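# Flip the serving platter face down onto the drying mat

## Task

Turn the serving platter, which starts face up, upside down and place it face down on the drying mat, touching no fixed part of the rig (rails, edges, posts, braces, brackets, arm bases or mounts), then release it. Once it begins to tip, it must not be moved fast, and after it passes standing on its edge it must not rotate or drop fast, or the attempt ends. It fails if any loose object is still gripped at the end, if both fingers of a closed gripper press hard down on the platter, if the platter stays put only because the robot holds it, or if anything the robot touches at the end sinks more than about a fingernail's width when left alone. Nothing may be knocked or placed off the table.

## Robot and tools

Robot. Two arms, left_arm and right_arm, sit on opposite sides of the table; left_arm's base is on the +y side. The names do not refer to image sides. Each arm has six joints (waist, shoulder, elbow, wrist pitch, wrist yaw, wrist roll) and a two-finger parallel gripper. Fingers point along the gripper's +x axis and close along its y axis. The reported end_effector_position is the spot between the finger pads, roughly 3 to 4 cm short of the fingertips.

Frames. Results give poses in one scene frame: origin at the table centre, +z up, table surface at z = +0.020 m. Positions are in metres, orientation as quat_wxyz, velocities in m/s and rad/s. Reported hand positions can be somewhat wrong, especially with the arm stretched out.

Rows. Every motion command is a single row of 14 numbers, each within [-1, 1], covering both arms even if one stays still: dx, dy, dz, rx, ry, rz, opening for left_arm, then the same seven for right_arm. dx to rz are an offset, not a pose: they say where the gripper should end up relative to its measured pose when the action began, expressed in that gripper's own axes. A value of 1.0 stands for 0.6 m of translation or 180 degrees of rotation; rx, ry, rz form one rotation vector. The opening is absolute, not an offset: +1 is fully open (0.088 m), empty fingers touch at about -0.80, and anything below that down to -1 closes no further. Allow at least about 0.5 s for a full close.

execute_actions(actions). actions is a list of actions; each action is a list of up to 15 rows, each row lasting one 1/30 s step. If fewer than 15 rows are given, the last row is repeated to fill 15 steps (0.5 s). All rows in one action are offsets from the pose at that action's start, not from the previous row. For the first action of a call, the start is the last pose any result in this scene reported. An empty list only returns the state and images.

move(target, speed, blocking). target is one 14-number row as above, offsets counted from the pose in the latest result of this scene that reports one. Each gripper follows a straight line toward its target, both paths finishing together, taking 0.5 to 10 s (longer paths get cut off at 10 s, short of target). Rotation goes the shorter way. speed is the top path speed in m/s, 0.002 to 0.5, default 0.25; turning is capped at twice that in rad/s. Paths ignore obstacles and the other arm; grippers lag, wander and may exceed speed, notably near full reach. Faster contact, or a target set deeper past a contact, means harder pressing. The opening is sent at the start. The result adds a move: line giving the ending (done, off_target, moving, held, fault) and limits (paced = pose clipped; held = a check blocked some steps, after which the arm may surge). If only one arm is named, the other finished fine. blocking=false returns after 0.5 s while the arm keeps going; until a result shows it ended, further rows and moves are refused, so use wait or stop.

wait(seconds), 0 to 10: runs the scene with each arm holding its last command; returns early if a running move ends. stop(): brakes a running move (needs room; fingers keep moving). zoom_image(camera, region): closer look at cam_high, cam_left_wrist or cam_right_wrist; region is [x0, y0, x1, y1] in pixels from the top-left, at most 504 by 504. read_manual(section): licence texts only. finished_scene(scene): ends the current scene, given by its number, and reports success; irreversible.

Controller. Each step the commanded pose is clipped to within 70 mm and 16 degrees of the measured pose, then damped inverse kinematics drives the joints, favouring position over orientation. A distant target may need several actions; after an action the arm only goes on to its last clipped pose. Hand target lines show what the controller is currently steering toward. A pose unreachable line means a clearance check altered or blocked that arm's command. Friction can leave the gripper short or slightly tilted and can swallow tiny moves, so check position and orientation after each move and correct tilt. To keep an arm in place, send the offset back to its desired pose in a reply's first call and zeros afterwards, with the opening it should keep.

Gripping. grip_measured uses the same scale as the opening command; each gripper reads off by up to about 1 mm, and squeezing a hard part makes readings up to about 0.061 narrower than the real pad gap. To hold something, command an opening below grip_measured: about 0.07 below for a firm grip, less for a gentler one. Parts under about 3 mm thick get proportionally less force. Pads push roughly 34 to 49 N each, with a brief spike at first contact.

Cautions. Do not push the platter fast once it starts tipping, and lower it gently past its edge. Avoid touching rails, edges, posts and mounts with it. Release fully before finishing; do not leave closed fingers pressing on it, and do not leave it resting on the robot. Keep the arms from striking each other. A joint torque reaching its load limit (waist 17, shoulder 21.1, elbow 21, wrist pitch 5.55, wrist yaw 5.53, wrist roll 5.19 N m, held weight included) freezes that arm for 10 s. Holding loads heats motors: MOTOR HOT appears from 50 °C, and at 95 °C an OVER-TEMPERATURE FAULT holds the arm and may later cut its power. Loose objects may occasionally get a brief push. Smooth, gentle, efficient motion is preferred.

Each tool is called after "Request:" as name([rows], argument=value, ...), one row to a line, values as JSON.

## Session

Request:
execute_actions(actions=[])

Scene clock: 0.00 s.
left_arm: end_effector_position=(-0.1317, +0.3754, +0.2382) grip_measured=+0.988 end_effector_quat_wxyz=(-0.408, +0.625, -0.461, -0.479) end_effector_velocity=(+0.002, -0.000, -0.001) end_effector_angular_velocity=(-0.006, -0.012, +0.004) | right_arm: end_effector_position=(-0.0429, -0.5239, +0.3258) grip_measured=+1.000 end_effector_quat_wxyz=(-0.029, -0.186, +0.068, +0.980) end_effector_velocity=(+0.000, -0.003, +0.003) end_effector_angular_velocity=(-0.007, +0.016, +0.014)
Joint positions: left_arm=[-1.296  1.565  1.237 -1.324 -0.205  1.507  0.087] | right_arm=[ 0.304  0.629  0.858 -0.745 -0.751 -0.215  0.088]
Joint velocities: left_arm=[-0.002  0.002 -0.002 -0.007 -0.007 -0.007 -0.   ] | right_arm=[-0.002 -0.007 -0.002  0.007 -0.022  0.007  0.   ]
Heat: left arm: hottest shoulder 22 °C (+0.0 °C/min); right arm: hottest shoulder 23 °C (+0.0 °C/min).
Hand target (left_arm): -0.132, +0.375, +0.238; -0.408, +0.625, -0.461, -0.479
Hand target (right_arm): -0.043, -0.524, +0.326; -0.029, -0.186, +0.068, +0.980
camera_calibration (this result's frames):
cam_left_wrist: T_world_to_cam=[[0.976717, 0.213299, 0.0229598, 0.057821], [0.17239, -0.84405, 0.5078, 0.25505], [0.127693, -0.492019, -0.861169, 0.476792], [0, 0, 0, 1]] pos_world=[-0.161326, 0.437532, 0.279756]
cam_right_wrist: T_world_to_cam=[[-0.0359282, 0.994459, -0.0987978, 0.560995], [0.666199, -0.0498569, -0.744105, 0.274583], [-0.744908, -0.0925534, -0.660717, 0.211622], [0, 0, 0, 1]] pos_world=[-0.00513253, -0.52461, 0.399566]

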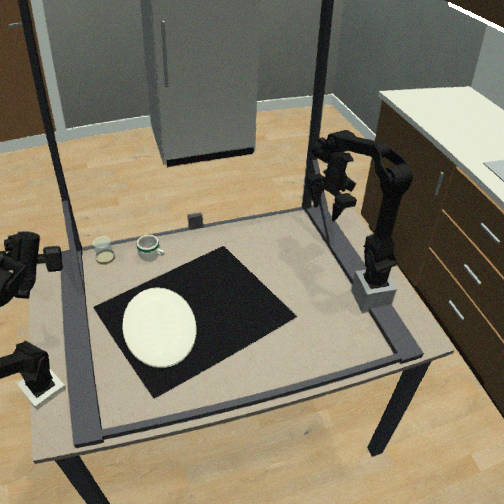

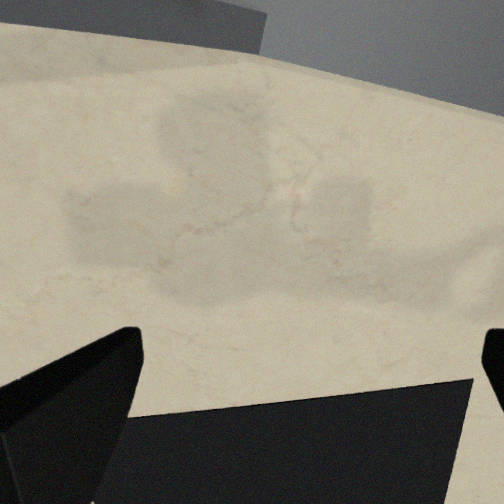

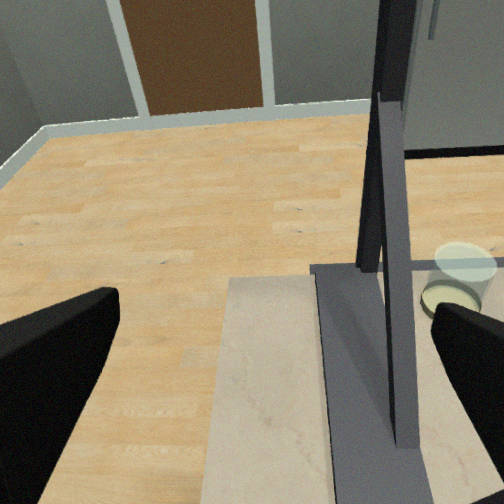

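Request:
move(target=[0.351,-0.164,-0.733,-0.397,0.068,0.17,-0.1, 0,0,0,0,0,0,1])

Scene clock: 4.23 s.
left_arm: end_effector_position=(+0.0818, -0.0542, +0.1275) grip_measured=-0.098 end_effector_quat_wxyz=(+0.202, +0.651, -0.272, -0.679) end_effector_velocity=(-0.001, -0.003, -0.000) end_effector_angular_velocity=(-0.008, -0.012, +0.012) | right_arm: end_effector_position=(-0.0429, -0.5239, +0.3258) grip_measured=+1.000 end_effector_quat_wxyz=(-0.029, -0.186, +0.068, +0.980) end_effector_velocity=(+0.001, -0.001, -0.003) end_effector_angular_velocity=(+0.010, -0.005, +0.012)
Joint positions: left_arm=[ 0.048  2.121  1.296 -0.062  0.042  1.614  0.034] | right_arm=[ 0.304  0.629  0.858 -0.745 -0.751 -0.215  0.088]
Joint velocities: left_arm=[-0.007  0.007  0.007  0.007 -0.022 -0.007 -0.   ] | right_arm=[-0.002 -0.002 -0.007 -0.007 -0.007 -0.022  0.   ]
Heat: left arm: hottest shoulder 22 °C (+0.0 °C/min); right arm: hottest wrist pitch 24 °C (+0.0 °C/min).
Hand target (left_arm): +0.083, -0.058, +0.128; +0.207, +0.649, -0.272, -0.679
Hand target (right_arm): -0.043, -0.524, +0.326; -0.029, -0.186, +0.068, +0.980
Off the commanded pose (left_arm): 0.007 m, 1 deg.
Off the commanded pose (right_arm): 0.000 m, 0 deg.
move: done
camera_calibration (this result's frames):
cam_left_wrist: T_world_to_cam=[[0.0944114, 0.735621, -0.670782, 0.132379], [0.964815, 0.098477, 0.243792, -0.0681862], [0.245395, -0.670197, -0.700441, 0.103046], [0, 0, 0, 1]] pos_world=[0.028002, -0.0216047, 0.177598]
cam_right_wrist: T_world_to_cam=[[-0.0359282, 0.994459, -0.0987978, 0.560995], [0.666199, -0.0498569, -0.744105, 0.274583], [-0.744908, -0.0925534, -0.660717, 0.211622], [0, 0, 0, 1]] pos_world=[-0.00513253, -0.52461, 0.399566]

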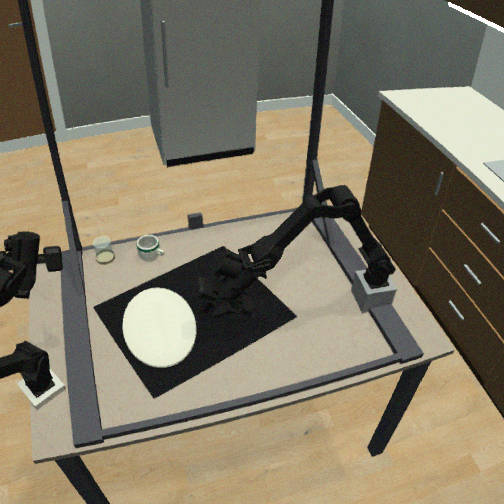

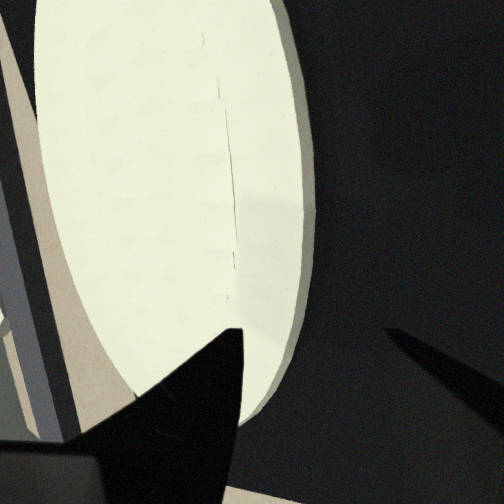

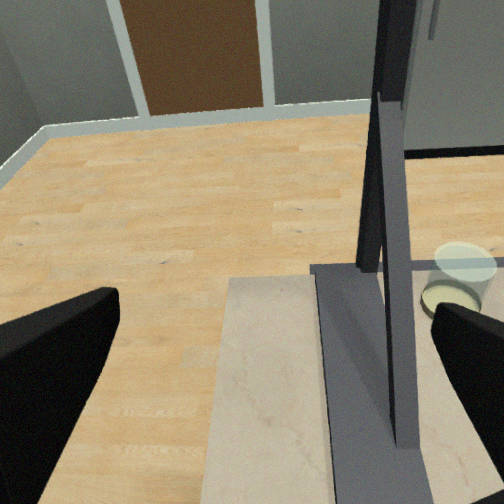

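Request:
move(target=[0.098,-0.012,0.023,0,0,0.03,-0.1, 0,0,0,0,0,0,1], speed=0.1)

Scene clock: 5.67 s.
left_arm: end_effector_position=(+0.0661, -0.0812, +0.0780) grip_measured=-0.098 end_effector_quat_wxyz=(+0.232, +0.639, -0.301, -0.669) end_effector_velocity=(-0.000, +0.002, -0.007) end_effector_angular_velocity=(+0.017, -0.001, +0.008) | right_arm: end_effector_position=(-0.0429, -0.5239, +0.3258) grip_measured=+1.000 end_effector_quat_wxyz=(-0.029, -0.186, +0.068, +0.980) end_effector_velocity=(-0.000, -0.000, +0.001) end_effector_angular_velocity=(+0.009, +0.008, +0.007)
Joint positions: left_arm=[0.016 2.308 1.317 0.193 0.023 1.589 0.034] | right_arm=[ 0.304  0.629  0.858 -0.745 -0.751 -0.215  0.088]
Joint velocities: left_arm=[-0.002  0.012  0.002 -0.007 -0.007 -0.007 -0.   ] | right_arm=[-0.002 -0.002 -0.002  0.007 -0.007 -0.007  0.   ]
Heat: left arm: hottest shoulder 22 °C (+0.0 °C/min); right arm: hottest wrist pitch 24 °C (+10.6 °C/min).
Hand target (left_arm): +0.065, -0.085, +0.078; +0.234, +0.637, -0.302, -0.669
Hand target (right_arm): -0.043, -0.524, +0.326; -0.029, -0.186, +0.068, +0.980
Off the commanded pose (left_arm): 0.003 m, 0 deg.
Off the commanded pose (right_arm): 0.000 m, 0 deg.
move: done
camera_calibration (this result's frames):
cam_left_wrist: T_world_to_cam=[[0.0894848, 0.673623, -0.733638, 0.120736], [0.966782, 0.118324, 0.226567, -0.0354911], [0.239428, -0.729542, -0.640658, 0.044994], [0, 0, 0, 1]] pos_world=[0.0127353, -0.0443058, 0.125443]
cam_right_wrist: T_world_to_cam=[[-0.0359282, 0.994459, -0.0987978, 0.560995], [0.666199, -0.0498569, -0.744105, 0.274583], [-0.744908, -0.0925534, -0.660717, 0.211622], [0, 0, 0, 1]] pos_world=[-0.00513253, -0.52461, 0.399566]

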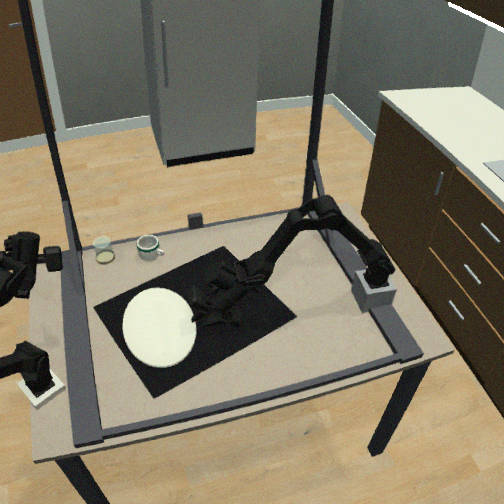

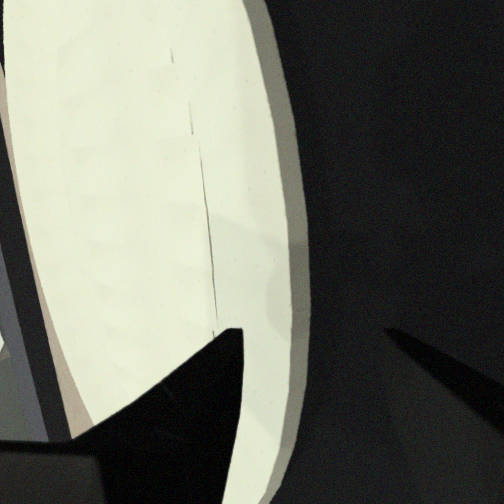

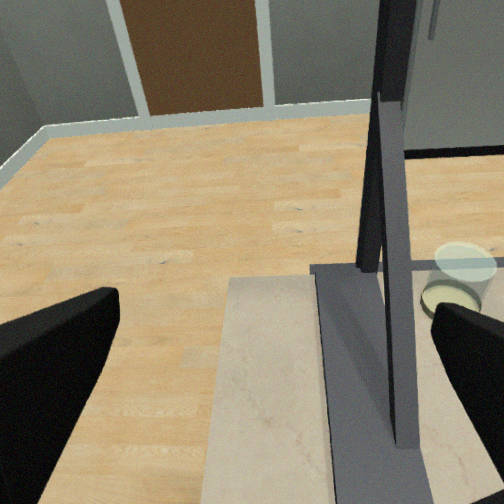

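Request:
move(target=[0.02,-0.018,0,0,0,0,-0.1, 0,0,0,0,0,0,1], speed=0.04)

Request:
move(target=[0.05,0.05,0,0,0,0,-0.1, 0,0,0,0,0,0,1], speed=0.04)

Scene clock: 6.63 s.
left_arm: end_effector_position=(+0.0659, -0.0843, +0.0712) grip_measured=-0.098 end_effector_quat_wxyz=(+0.237, +0.636, -0.306, -0.667) end_effector_velocity=(-0.002, +0.005, -0.007) end_effector_angular_velocity=(+0.021, -0.012, -0.007) | right_arm: end_effector_position=(-0.0429, -0.5239, +0.3258) grip_measured=+1.000 end_effector_quat_wxyz=(-0.029, -0.186, +0.068, +0.980) end_effector_velocity=(+0.001, +0.001, -0.002) end_effector_angular_velocity=(-0.009, -0.008, -0.011)
Joint positions: left_arm=[0.016 2.334 1.317 0.235 0.023 1.589 0.034] | right_arm=[ 0.304  0.629  0.858 -0.745 -0.751 -0.215  0.088]
Joint velocities: left_arm=[-0.007  0.007 -0.007 -0.007 -0.007  0.007  0.   ] | right_arm=[-0.002 -0.002 -0.002 -0.007  0.007  0.007  0.   ]
Heat: left arm: hottest shoulder 23 °C (+9.0 °C/min); right arm: hottest wrist pitch 24 °C (+9.0 °C/min).
Hand target (left_arm): +0.066, -0.082, +0.062; +0.232, +0.639, -0.301, -0.669
Hand target (right_arm): -0.043, -0.524, +0.326; -0.029, -0.186, +0.068, +0.980
Off the commanded pose (left_arm): 0.010 m, 1 deg.
Off the commanded pose (right_arm): 0.000 m, 0 deg.
move: off_target (left_arm)
camera_calibration (this result's frames):
cam_left_wrist: T_world_to_cam=[[0.0885458, 0.661534, -0.744669, 0.117574], [0.967067, 0.122004, 0.223374, -0.0328313], [0.238622, -0.739924, -0.628945, 0.036789], [0, 0, 0, 1]] pos_world=[0.0125607, -0.0465527, 0.118026]
cam_right_wrist: T_world_to_cam=[[-0.0359282, 0.994459, -0.0987978, 0.560995], [0.666199, -0.0498569, -0.744105, 0.274583], [-0.744908, -0.0925534, -0.660717, 0.211622], [0, 0, 0, 1]] pos_world=[-0.00513253, -0.52461, 0.399566]

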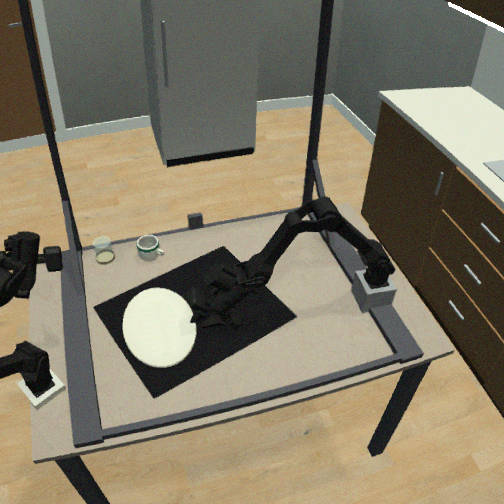

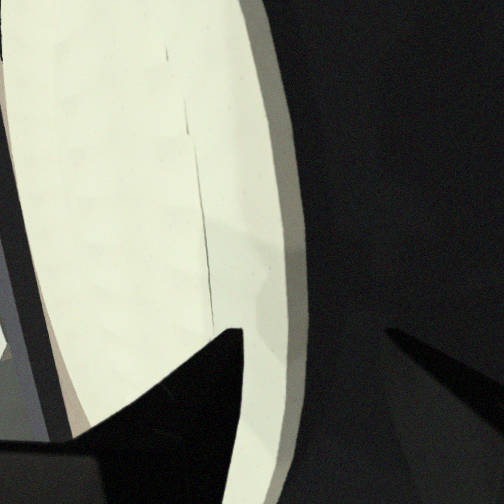

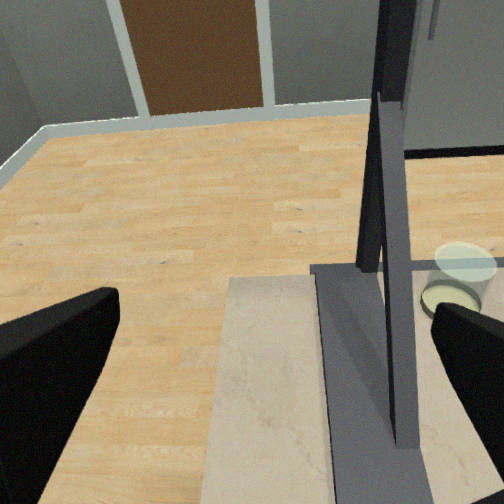

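Scene clock: 7.93 s.
left_arm: end_effector_position=(+0.0635, -0.1140, +0.0722) grip_measured=-0.098 end_effector_quat_wxyz=(+0.227, +0.640, -0.296, -0.671) end_effector_velocity=(+0.005, +0.001, -0.004) end_effector_angular_velocity=(+0.026, -0.013, +0.023) | right_arm: end_effector_position=(-0.0429, -0.5239, +0.3258) grip_measured=+1.000 end_effector_quat_wxyz=(-0.029, -0.186, +0.068, +0.980) end_effector_velocity=(+0.001, +0.001, -0.002) end_effector_angular_velocity=(+0.005, -0.007, -0.006)
Joint positions: left_arm=[0.016 2.418 1.517 0.09  0.023 1.589 0.034] | right_arm=[ 0.304  0.629  0.858 -0.745 -0.751 -0.215  0.088]
Joint velocities: left_arm=[ 0.002  0.007  0.017 -0.037 -0.022 -0.007  0.   ] | right_arm=[-0.002 -0.002 -0.002 -0.007  0.007 -0.007  0.   ]
Heat: left arm: hottest shoulder 23 °C (+7.6 °C/min); right arm: hottest wrist pitch 24 °C (+7.6 °C/min).
Hand target (left_arm): +0.061, -0.126, +0.072; +0.237, +0.636, -0.306, -0.667
Hand target (right_arm): -0.043, -0.524, +0.326; -0.029, -0.186, +0.068, +0.980
Off the commanded pose (left_arm): 0.013 m, 2 deg.
Off the commanded pose (right_arm): 0.000 m, 0 deg.
move: off_target (left_arm)
camera_calibration (this result's frames):
cam_left_wrist: T_world_to_cam=[[0.0902601, 0.683604, -0.724251, 0.139196], [0.966539, 0.115204, 0.229194, -0.0283643], [0.240115, -0.720704, -0.650331, 0.0196291], [0, 0, 0, 1]] pos_world=[0.0101381, -0.0777405, 0.120079]
cam_right_wrist: T_world_to_cam=[[-0.0359282, 0.994459, -0.0987978, 0.560995], [0.666199, -0.0498569, -0.744105, 0.274583], [-0.744908, -0.0925534, -0.660717, 0.211622], [0, 0, 0, 1]] pos_world=[-0.00513253, -0.52461, 0.399566]

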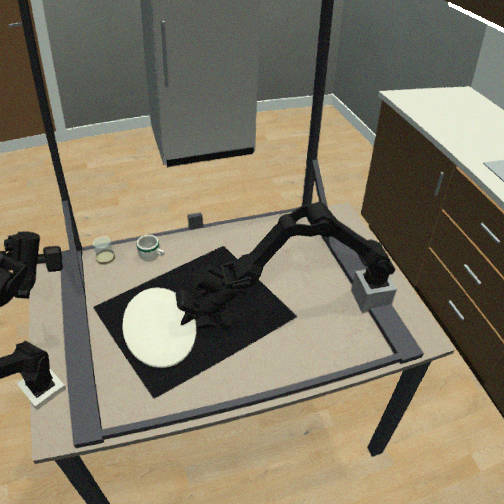

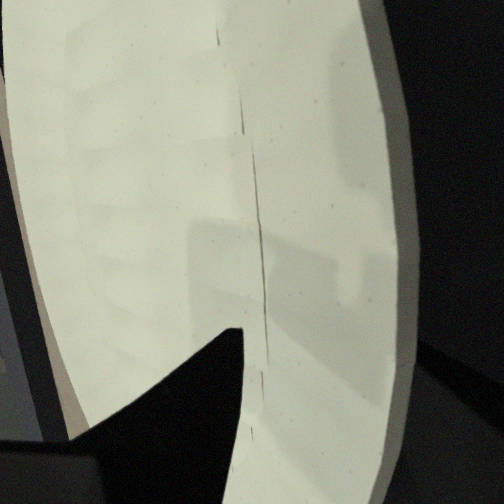

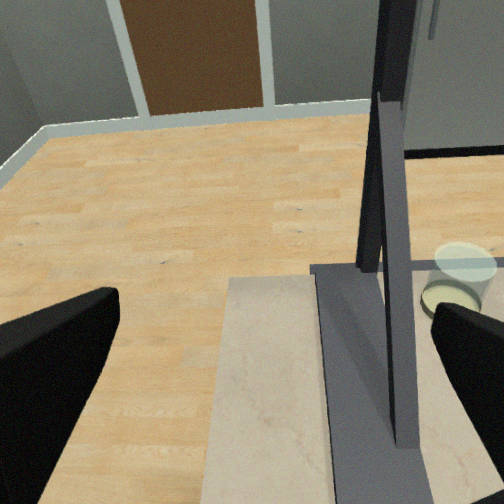

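Request:
execute_actions([
  [[0,0,0,0,0,0,-0.22,0,0,0,0,0,0,1]],
  [[0,0,0,0,0,0,-0.33,0,0,0,0,0,0,1]],
  [[0,0,0,0,0,0,-0.42,0,0,0,0,0,0,1]],
  [[0,0,0,0,0,0,-0.5,0,0,0,0,0,0,1]],
])

Request:
move(target=[-0.037,0.057,0,0,0,0,-0.55, 0,0,0,0,0,0,1], speed=0.025)

Request:
move(target=[-0.01,0.06,0,0,0,0.03,-0.75, 0,0,0,0,0,0,1], speed=0.025)

Scene clock: 10.47 s.
left_arm: end_effector_position=(+0.0642, -0.1086, +0.0682) grip_measured=-0.439 end_effector_quat_wxyz=(+0.216, +0.645, -0.285, -0.675) end_effector_velocity=(-0.000, +0.000, +0.001) end_effector_angular_velocity=(+0.003, -0.001, +0.008) | right_arm: end_effector_position=(-0.0429, -0.5239, +0.3258) grip_measured=+1.000 end_effector_quat_wxyz=(-0.029, -0.186, +0.068, +0.980) end_effector_velocity=(+0.001, +0.001, -0.002) end_effector_angular_velocity=(+0.005, -0.007, -0.006)
Joint positions: left_arm=[0.016 2.416 1.517 0.055 0.023 1.589 0.017] | right_arm=[ 0.304  0.629  0.858 -0.745 -0.751 -0.215  0.088]
Joint velocities: left_arm=[-0.002 -0.002  0.002 -0.007 -0.007 -0.007 -0.   ] | right_arm=[-0.002 -0.002 -0.002 -0.007  0.007 -0.007  0.   ]
Heat: left arm: hottest shoulder 24 °C (+11.5 °C/min); right arm: hottest wrist pitch 24 °C (+5.7 °C/min).
Hand target (left_arm): +0.064, -0.109, +0.068; +0.217, +0.645, -0.286, -0.675
Hand target (right_arm): -0.043, -0.524, +0.326; -0.029, -0.186, +0.068, +0.980
Off the commanded pose (left_arm): 0.000 m, 0 deg.
Off the commanded pose (right_arm): 0.000 m, 0 deg.
camera_calibration (this result's frames):
cam_left_wrist: T_world_to_cam=[[0.0918427, 0.707487, -0.700733, 0.133403], [0.965894, 0.107797, 0.235432, -0.0298627], [0.242102, -0.698456, -0.673458, 0.0246097], [0, 0, 0, 1]] pos_world=[0.010634, -0.0739731, 0.117084]
cam_right_wrist: T_world_to_cam=[[-0.0359282, 0.994459, -0.0987978, 0.560995], [0.666199, -0.0498569, -0.744105, 0.274583], [-0.744908, -0.0925534, -0.660717, 0.211622], [0, 0, 0, 1]] pos_world=[-0.00513253, -0.52461, 0.399566]

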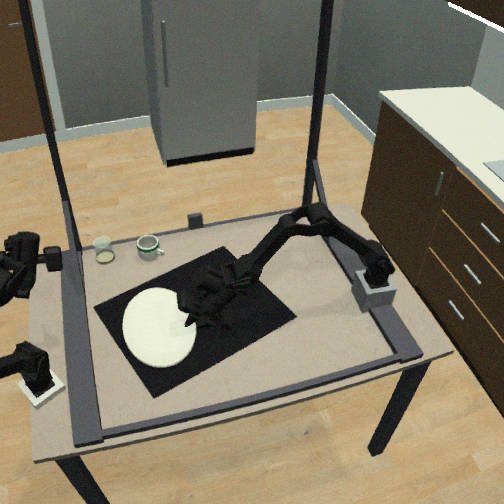

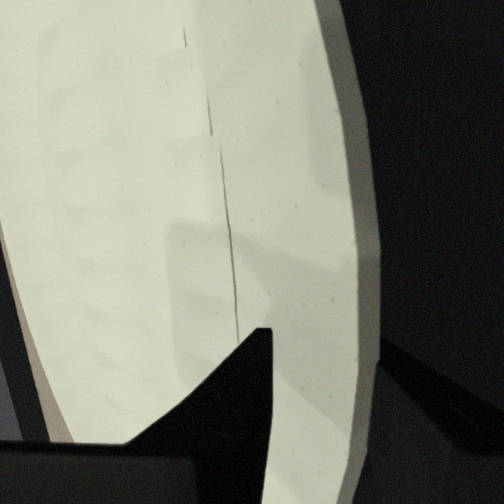

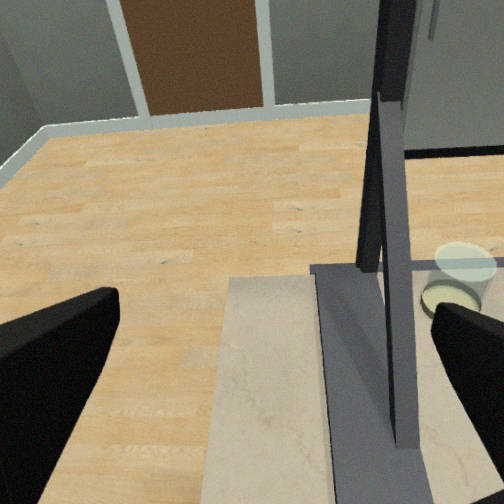

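Scene clock: 12.37 s.
left_arm: end_effector_position=(+0.0639, -0.1127, +0.0976) grip_measured=-0.535 end_effector_quat_wxyz=(+0.208, +0.648, -0.277, -0.678) end_effector_velocity=(-0.000, +0.003, -0.004) end_effector_angular_velocity=(+0.022, -0.003, +0.008) | right_arm: end_effector_position=(-0.0429, -0.5239, +0.3258) grip_measured=+1.000 end_effector_quat_wxyz=(-0.029, -0.186, +0.068, +0.980) end_effector_velocity=(+0.003, -0.001, -0.003) end_effector_angular_velocity=(-0.002, -0.015, -0.006)
Joint positions: left_arm=[ 0.016  2.37   1.585 -0.085  0.023  1.589  0.013] | right_arm=[ 0.304  0.629  0.858 -0.745 -0.751 -0.215  0.088]
Joint velocities: left_arm=[-0.002  0.002  0.002 -0.022 -0.007 -0.007 -0.   ] | right_arm=[-0.002 -0.007 -0.002 -0.022  0.007 -0.007  0.   ]
Heat: left arm: hottest shoulder 24 °C (+9.7 °C/min); right arm: hottest wrist pitch 24 °C (+4.9 °C/min).
Hand target (left_arm): +0.063, -0.119, +0.108; +0.216, +0.645, -0.285, -0.675
Hand target (right_arm): -0.043, -0.524, +0.326; -0.029, -0.186, +0.068, +0.980
Off the commanded pose (left_arm): 0.012 m, 1 deg.
Off the commanded pose (right_arm): 0.000 m, 0 deg.
move: off_target (left_arm)
camera_calibration (this result's frames):
cam_left_wrist: T_world_to_cam=[[0.0931447, 0.724331, -0.683131, 0.157027], [0.965447, 0.102012, 0.239803, -0.03711], [0.243385, -0.681864, -0.689801, 0.0450831], [0, 0, 0, 1]] pos_world=[0.010229, -0.0792133, 0.147268]
cam_right_wrist: T_world_to_cam=[[-0.0359282, 0.994459, -0.0987978, 0.560995], [0.666199, -0.0498569, -0.744105, 0.274583], [-0.744908, -0.0925534, -0.660717, 0.211622], [0, 0, 0, 1]] pos_world=[-0.00513253, -0.52461, 0.399566]

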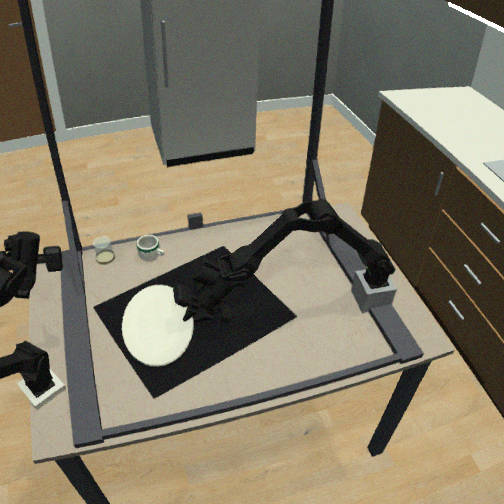

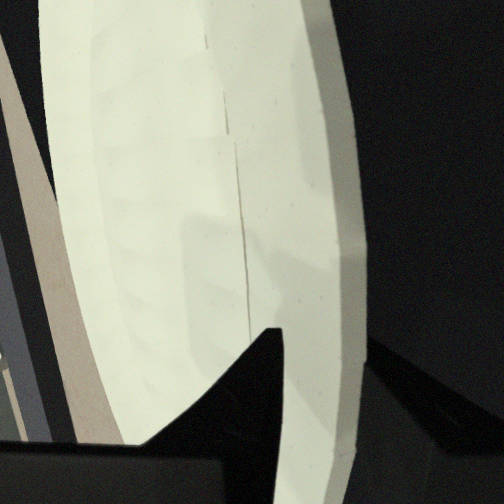

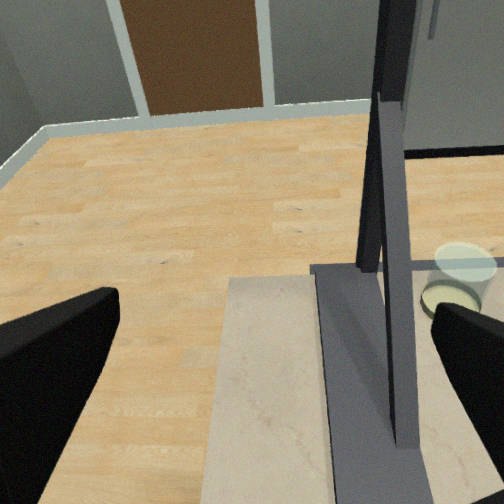

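Scene clock: 14.87 s.
left_arm: end_effector_position=(+0.0653, -0.1236, +0.1188) grip_measured=-0.639 end_effector_quat_wxyz=(+0.228, +0.642, -0.294, -0.671) end_effector_velocity=(-0.000, +0.002, -0.001) end_effector_angular_velocity=(+0.007, -0.001, +0.008) | right_arm: end_effector_position=(-0.0429, -0.5239, +0.3258) grip_measured=+1.000 end_effector_quat_wxyz=(-0.029, -0.186, +0.068, +0.980) end_effector_velocity=(-0.000, -0.002, +0.002) end_effector_angular_velocity=(-0.010, +0.012, +0.014)
Joint positions: left_arm=[ 0.02   2.35   1.61  -0.074  0.022  1.589  0.008] | right_arm=[ 0.304  0.629  0.858 -0.745 -0.751 -0.215  0.088]
Joint velocities: left_arm=[-0.002 -0.002 -0.002 -0.007 -0.007 -0.007  0.   ] | right_arm=[-0.002 -0.002 -0.002  0.007 -0.022  0.007  0.   ]
Heat: left arm: hottest shoulder 25 °C (+12.1 °C/min); right arm: hottest wrist pitch 25 °C (+8.1 °C/min).
Hand target (left_arm): +0.061, -0.135, +0.126; +0.240, +0.634, -0.308, -0.668
Hand target (right_arm): -0.043, -0.524, +0.326; -0.029, -0.186, +0.068, +0.980
Off the commanded pose (left_arm): 0.015 m, 2 deg.
Off the commanded pose (right_arm): 0.000 m, 0 deg.
move: off_target (left_arm)
camera_calibration (this result's frames):
cam_left_wrist: T_world_to_cam=[[0.087613, 0.686469, -0.721862, 0.179546], [0.9658, 0.118988, 0.230374, -0.0392975], [0.244038, -0.717358, -0.652567, 0.0430084], [0, 0, 0, 1]] pos_world=[0.0117273, -0.0877244, 0.166726]
cam_right_wrist: T_world_to_cam=[[-0.0359282, 0.994459, -0.0987978, 0.560995], [0.666199, -0.0498569, -0.744105, 0.274583], [-0.744908, -0.0925534, -0.660717, 0.211622], [0, 0, 0, 1]] pos_world=[-0.00513253, -0.52461, 0.399566]

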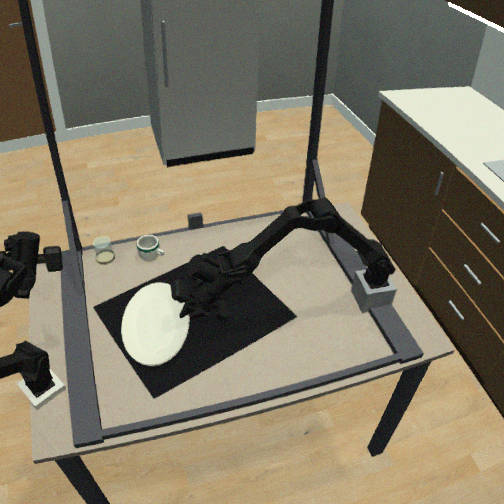

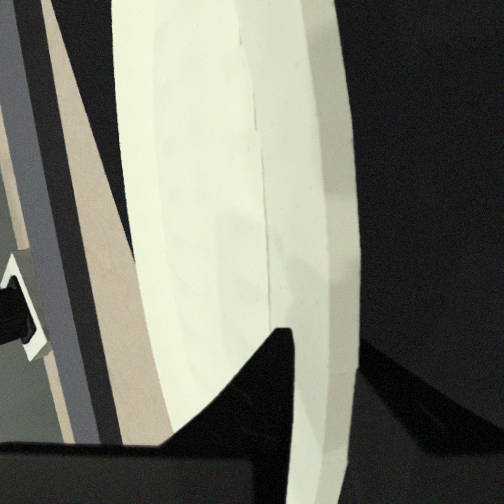

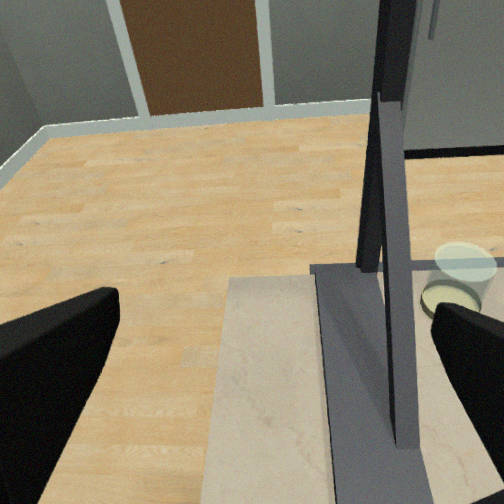

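Request:
move(target=[-0.37,0.02,0,0,0,-0.205,-0.9, 0,0,0,0,0,0,1], speed=0.045)

Scene clock: 22.57 s.
left_arm: end_effector_position=(+0.0798, +0.0266, +0.2672) grip_measured=-0.724 end_effector_quat_wxyz=(-0.019, +0.704, -0.052, -0.708) end_effector_velocity=(+0.000, +0.000, -0.002) end_effector_angular_velocity=(+0.017, -0.008, +0.020) | right_arm: end_effector_position=(-0.0429, -0.5239, +0.3258) grip_measured=+1.000 end_effector_quat_wxyz=(-0.029, -0.186, +0.068, +0.980) end_effector_velocity=(+0.001, +0.001, -0.002) end_effector_angular_velocity=(+0.005, -0.007, -0.006)
Joint positions: left_arm=[ 0.022  2.175  2.164 -1.513  0.004  1.599  0.004] | right_arm=[ 0.304  0.629  0.858 -0.745 -0.751 -0.215  0.088]
Joint velocities: left_arm=[-0.002  0.017  0.022 -0.022 -0.007 -0.022 -0.   ] | right_arm=[-0.002 -0.002 -0.002 -0.007  0.007 -0.007  0.   ]
Heat: left arm: hottest shoulder 28 °C (+16.0 °C/min); right arm: hottest wrist pitch 25 °C (+5.3 °C/min).
Hand target (left_arm): +0.081, +0.022, +0.288; +0.004, +0.702, -0.075, -0.708
Hand target (right_arm): -0.043, -0.524, +0.326; -0.029, -0.186, +0.068, +0.980
Off the commanded pose (left_arm): 0.023 m, 4 deg.
Off the commanded pose (right_arm): 0.000 m, 0 deg.
move: off_target (left_arm)
camera_calibration (this result's frames):
cam_left_wrist: T_world_to_cam=[[0.118736, 0.988236, -0.0963937, 0.00470119], [0.945143, -0.0827347, 0.316005, -0.121178], [0.304312, -0.128627, -0.943848, 0.301432], [0, 0, 0, 1]] pos_world=[0.022243, 0.0241007, 0.323252]
cam_right_wrist: T_world_to_cam=[[-0.0359282, 0.994459, -0.0987978, 0.560995], [0.666199, -0.0498569, -0.744105, 0.274583], [-0.744908, -0.0925534, -0.660717, 0.211622], [0, 0, 0, 1]] pos_world=[-0.00513253, -0.52461, 0.399566]

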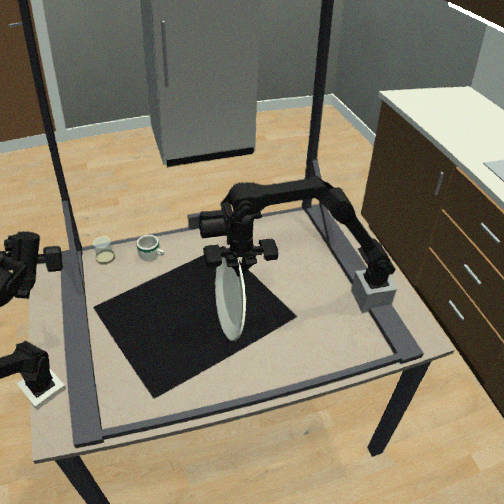

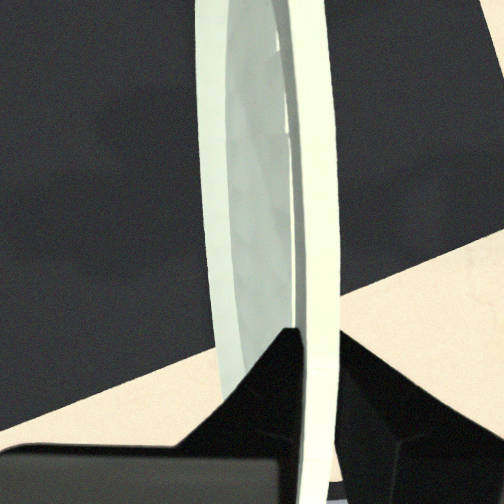

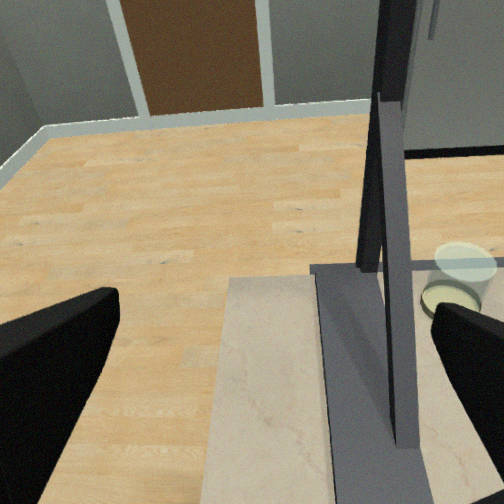

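Request:
move(target=[0,0,0,-0.5,0,0,-0.9, 0,0,0,0,0,0,1], speed=0.14)

Request:
move(target=[0,0,0,-0.5,0,0,-0.9, 0,0,0,0,0,0,1], speed=0.14)

Scene clock: 28.77 s.
left_arm: end_effector_position=(+0.0738, +0.0251, +0.2550) grip_measured=-0.724 end_effector_quat_wxyz=(+0.470, +0.518, +0.470, -0.538) end_effector_velocity=(-0.004, -0.001, +0.000) end_effector_angular_velocity=(-0.007, +0.008, -0.000) | right_arm: end_effector_position=(-0.0429, -0.5239, +0.3258) grip_measured=+1.000 end_effector_quat_wxyz=(-0.029, -0.186, +0.068, +0.980) end_effector_velocity=(+0.001, -0.003, -0.001) end_effector_angular_velocity=(+0.007, +0.004, +0.025)
Joint positions: left_arm=[ 0.013  2.202  2.158 -1.506  0.019  0.036  0.004] | right_arm=[ 0.304  0.629  0.858 -0.745 -0.751 -0.215  0.088]
Joint velocities: left_arm=[-0.007 -0.002 -0.002  0.007  0.007 -0.007 -0.   ] | right_arm=[-0.002 -0.002 -0.002 -0.007 -0.022 -0.022  0.   ]
Heat: left arm: hottest shoulder 30 °C (+16.7 °C/min); right arm: hottest wrist pitch 25 °C (+4.2 °C/min).
Hand target (left_arm): +0.080, +0.027, +0.267; +0.485, +0.511, +0.464, -0.537
Hand target (right_arm): -0.043, -0.524, +0.326; -0.029, -0.186, +0.068, +0.980
Off the commanded pose (left_arm): 0.014 m, 2 deg.
Off the commanded pose (right_arm): 0.000 m, 0 deg.
move: off_target (left_arm)
camera_calibration (this result's frames):
cam_left_wrist: T_world_to_cam=[[-0.990345, 0.134706, -0.032724, 0.0927766], [0.118958, 0.94703, 0.2983, -0.0721007], [0.0711735, 0.291527, -0.953911, 0.300751], [0, 0, 0, 1]] pos_world=[0.0790524, -0.0318929, 0.311433]
cam_right_wrist: T_world_to_cam=[[-0.0359282, 0.994459, -0.0987978, 0.560995], [0.666199, -0.0498569, -0.744105, 0.274583], [-0.744908, -0.0925534, -0.660717, 0.211622], [0, 0, 0, 1]] pos_world=[-0.00513253, -0.52461, 0.399566]

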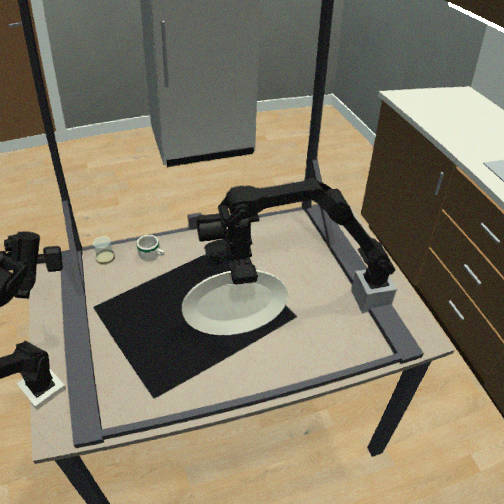

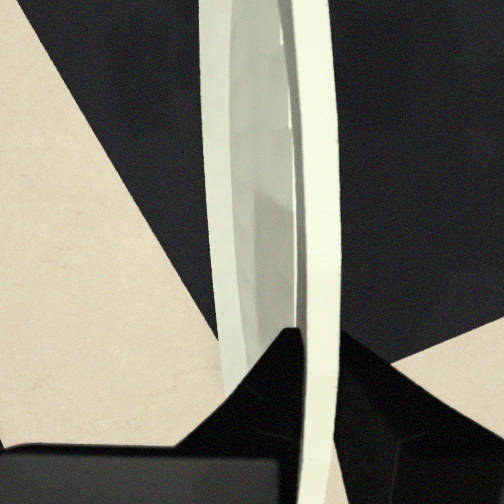

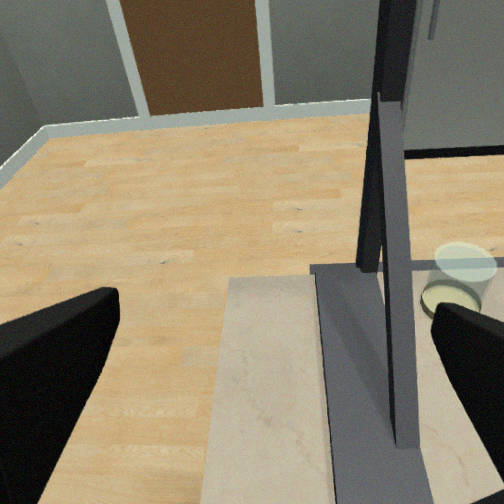

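Scene clock: 34.73 s.
left_arm: end_effector_position=(+0.0817, +0.0192, +0.2520) grip_measured=-0.724 end_effector_quat_wxyz=(+0.709, +0.029, +0.703, -0.055) end_effector_velocity=(+0.003, +0.005, +0.000) end_effector_angular_velocity=(+0.020, -0.023, +0.020) | right_arm: end_effector_position=(-0.0429, -0.5239, +0.3258) grip_measured=+1.000 end_effector_quat_wxyz=(-0.029, -0.186, +0.068, +0.980) end_effector_velocity=(-0.001, -0.001, -0.001) end_effector_angular_velocity=(-0.003, +0.006, +0.014)
Joint positions: left_arm=[ 0.023  2.209  2.158 -1.484 -0.009 -1.522  0.004] | right_arm=[ 0.304  0.629  0.858 -0.745 -0.751 -0.215  0.088]
Joint velocities: left_arm=[-0.002 -0.002 -0.002 -0.022 -0.022 -0.022 -0.   ] | right_arm=[-0.007  0.002 -0.007  0.007 -0.022 -0.007  0.   ]
Heat: left arm: hottest shoulder 31 °C (+15.5 °C/min); right arm: hottest wrist pitch 26 °C (+5.2 °C/min).
Hand target (left_arm): +0.074, +0.025, +0.255; +0.699, +0.034, +0.713, -0.049
Hand target (right_arm): -0.043, -0.524, +0.326; -0.029, -0.186, +0.068, +0.980
Off the commanded pose (left_arm): 0.010 m, 2 deg.
Off the commanded pose (right_arm): 0.000 m, 0 deg.
move: off_target (left_arm)
camera_calibration (this result's frames):
cam_left_wrist: T_world_to_cam=[[-0.137861, -0.990331, -0.0154463, 0.0488593], [-0.942706, 0.126416, 0.308747, 0.0332294], [-0.303809, 0.0571254, -0.951019, 0.333418], [0, 0, 0, 1]] pos_world=[0.139357, 0.0251395, 0.307582]
cam_right_wrist: T_world_to_cam=[[-0.0359282, 0.994459, -0.0987978, 0.560995], [0.666199, -0.0498569, -0.744105, 0.274583], [-0.744908, -0.0925534, -0.660717, 0.211622], [0, 0, 0, 1]] pos_world=[-0.00513253, -0.52461, 0.399566]

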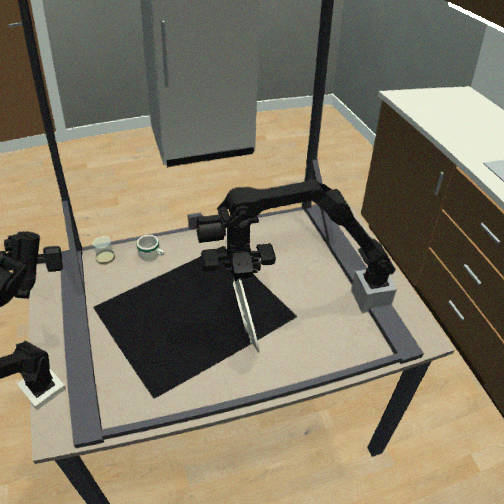

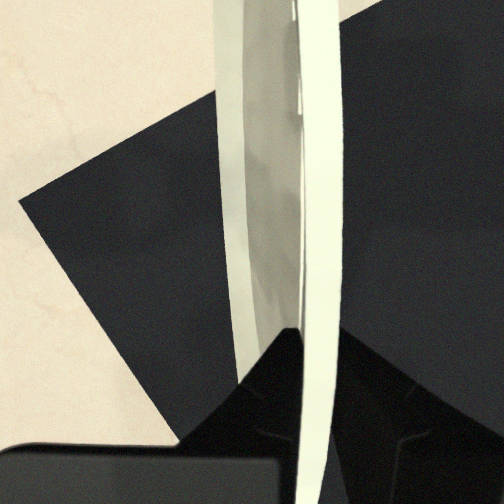

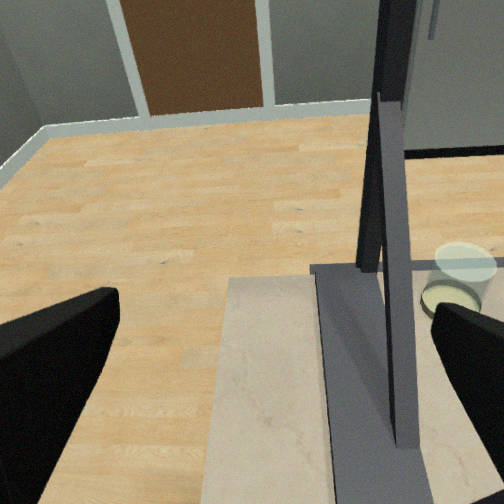

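Request:
move(target=[0.065,-0.1,-0.005,-0.03,0,-0.195,-0.9, 0,0,0,0,0,0,1], speed=0.06)

Scene clock: 40.40 s.
left_arm: end_effector_position=(+0.0769, -0.0438, +0.2198) grip_measured=-0.401 end_effector_quat_wxyz=(+0.662, -0.218, +0.678, -0.234) end_effector_velocity=(-0.000, -0.001, -0.005) end_effector_angular_velocity=(-0.012, -0.000, +0.008) | right_arm: end_effector_position=(-0.0429, -0.5239, +0.3258) grip_measured=+1.000 end_effector_quat_wxyz=(-0.029, -0.186, +0.068, +0.980) end_effector_velocity=(+0.001, -0.001, -0.001) end_effector_angular_velocity=(-0.001, -0.002, +0.007)
Joint positions: left_arm=[ 0.02   1.957  1.469 -0.431 -0.017 -1.615  0.019] | right_arm=[ 0.304  0.629  0.858 -0.745 -0.751 -0.215  0.088]
Joint velocities: left_arm=[-0.002  0.002 -0.022  0.037 -0.007 -0.007  0.   ] | right_arm=[-0.002 -0.002 -0.002 -0.007 -0.007 -0.007  0.   ]
Heat: left arm: hottest shoulder 31 °C (+13.4 °C/min); right arm: hottest wrist pitch 26 °C (+4.5 °C/min).
Hand target (left_arm): +0.072, -0.042, +0.215; +0.659, -0.216, +0.681, -0.233
Hand target (right_arm): -0.043, -0.524, +0.326; -0.029, -0.186, +0.068, +0.980
Off the commanded pose (left_arm): 0.007 m, 0 deg.
Off the commanded pose (right_arm): 0.000 m, 0 deg.
move: done
camera_calibration (this result's frames):
cam_left_wrist: T_world_to_cam=[[-0.0358483, -0.824152, 0.565233, -0.142922], [-0.938351, 0.222348, 0.264687, 0.0601851], [-0.343821, -0.520898, -0.781315, 0.245423], [0, 0, 0, 1]] pos_world=[0.135733, -0.00333105, 0.256606]
cam_right_wrist: T_world_to_cam=[[-0.0359282, 0.994459, -0.0987978, 0.560995], [0.666199, -0.0498569, -0.744105, 0.274583], [-0.744908, -0.0925534, -0.660717, 0.211622], [0, 0, 0, 1]] pos_world=[-0.00513253, -0.52461, 0.399566]

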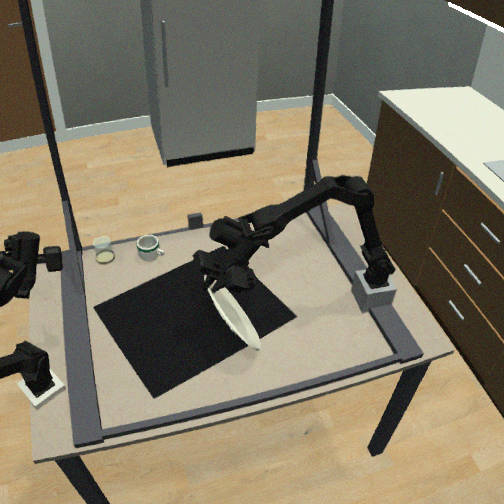

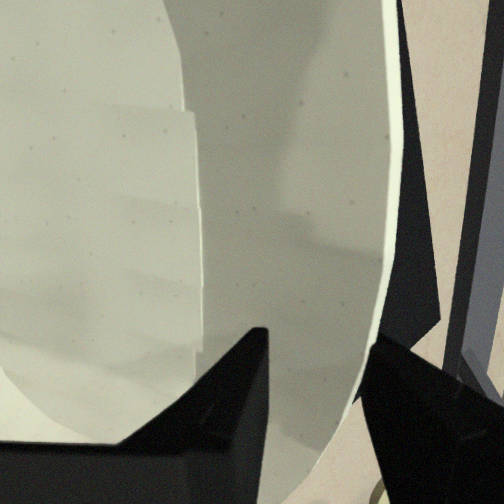

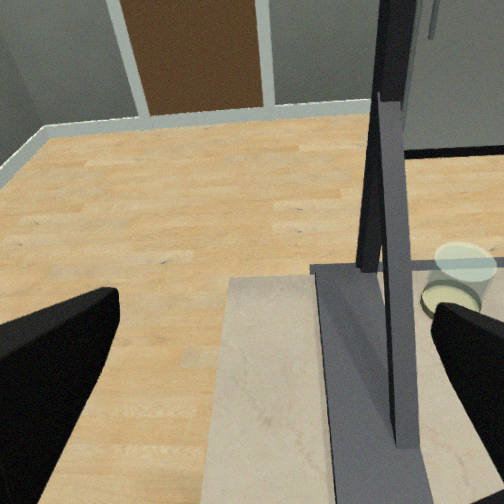

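Request:
move(target=[-0.128,0.112,0,0,0,0.06,-0.9, 0,0,0,0,0,0,1], speed=0.03)

Request:
zoom_image(camera="cam_high", region=[150, 200, 350, 370])

Scene clock: 44.47 s.
left_arm: end_effector_position=(+0.0815, +0.0528, +0.2388) grip_measured=-0.810 end_effector_quat_wxyz=(+0.683, -0.153, +0.694, -0.171) end_effector_velocity=(-0.002, +0.005, -0.000) end_effector_angular_velocity=(+0.018, +0.008, +0.001) | right_arm: end_effector_position=(-0.0429, -0.5239, +0.3258) grip_measured=+1.000 end_effector_quat_wxyz=(-0.029, -0.186, +0.068, +0.980) end_effector_velocity=(+0.001, -0.002, -0.000) end_effector_angular_velocity=(+0.002, +0.001, +0.007)
Joint positions: left_arm=[ 0.014  1.695  1.301 -0.714 -0.014 -1.621  0.   ] | right_arm=[ 0.304  0.629  0.858 -0.745 -0.751 -0.215  0.088]
Joint velocities: left_arm=[-0.002 -0.007 -0.002 -0.022  0.007 -0.007  0.   ] | right_arm=[-0.002 -0.007 -0.002 -0.007 -0.007 -0.007  0.   ]
Heat: left arm: hottest shoulder 31 °C (+12.1 °C/min); right arm: hottest wrist pitch 26 °C (+4.0 °C/min).
Hand target (left_arm): +0.080, +0.056, +0.240; +0.681, -0.153, +0.695, -0.171
Hand target (right_arm): -0.043, -0.524, +0.326; -0.029, -0.186, +0.068, +0.980
Off the commanded pose (left_arm): 0.004 m, 0 deg.
Off the commanded pose (right_arm): 0.000 m, 0 deg.
move: done
camera_calibration (this result's frames):
cam_left_wrist: T_world_to_cam=[[-0.041105, -0.915282, 0.40071, -0.0292746], [-0.94067, 0.170647, 0.29329, 0.0341263], [-0.336823, -0.364881, -0.867993, 0.324089], [0, 0, 0, 1]] pos_world=[0.140059, 0.0856358, 0.283029]
cam_right_wrist: T_world_to_cam=[[-0.0359282, 0.994459, -0.0987978, 0.560995], [0.666199, -0.0498569, -0.744105, 0.274583], [-0.744908, -0.0925534, -0.660717, 0.211622], [0, 0, 0, 1]] pos_world=[-0.00513253, -0.52461, 0.399566]

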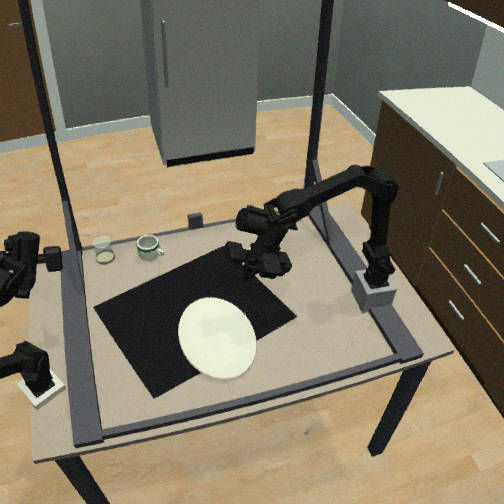

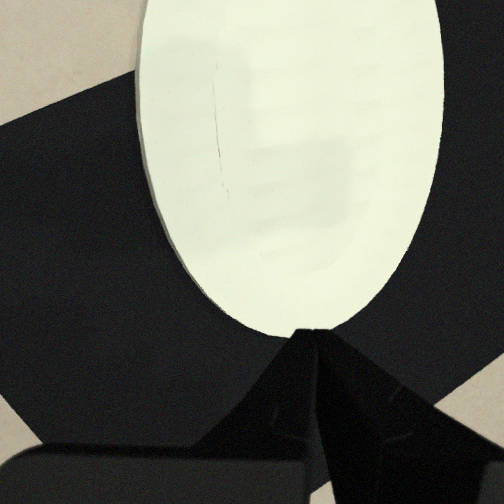

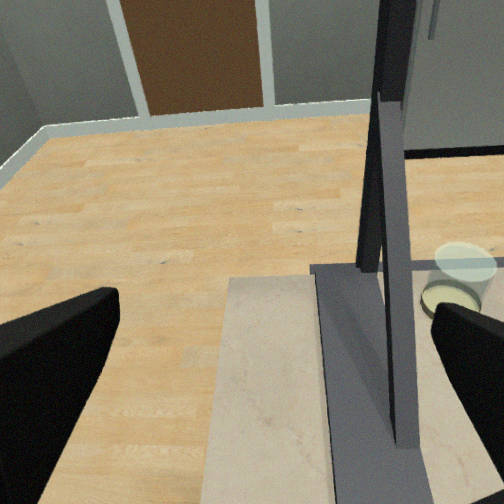

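Region (150, 200, 350, 370) of cam_high's 504x504 image, scaled by 2.520, with more detail than that image has; it fills the top 428 rows of this view, and the rest is white.

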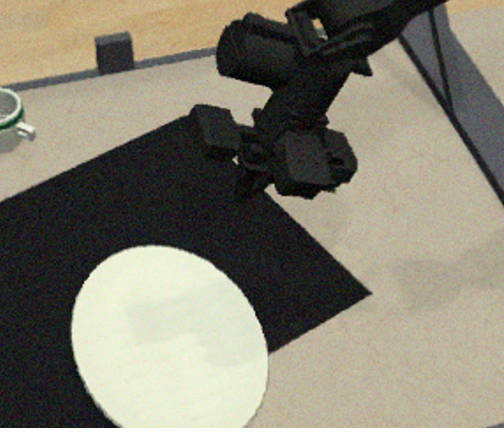

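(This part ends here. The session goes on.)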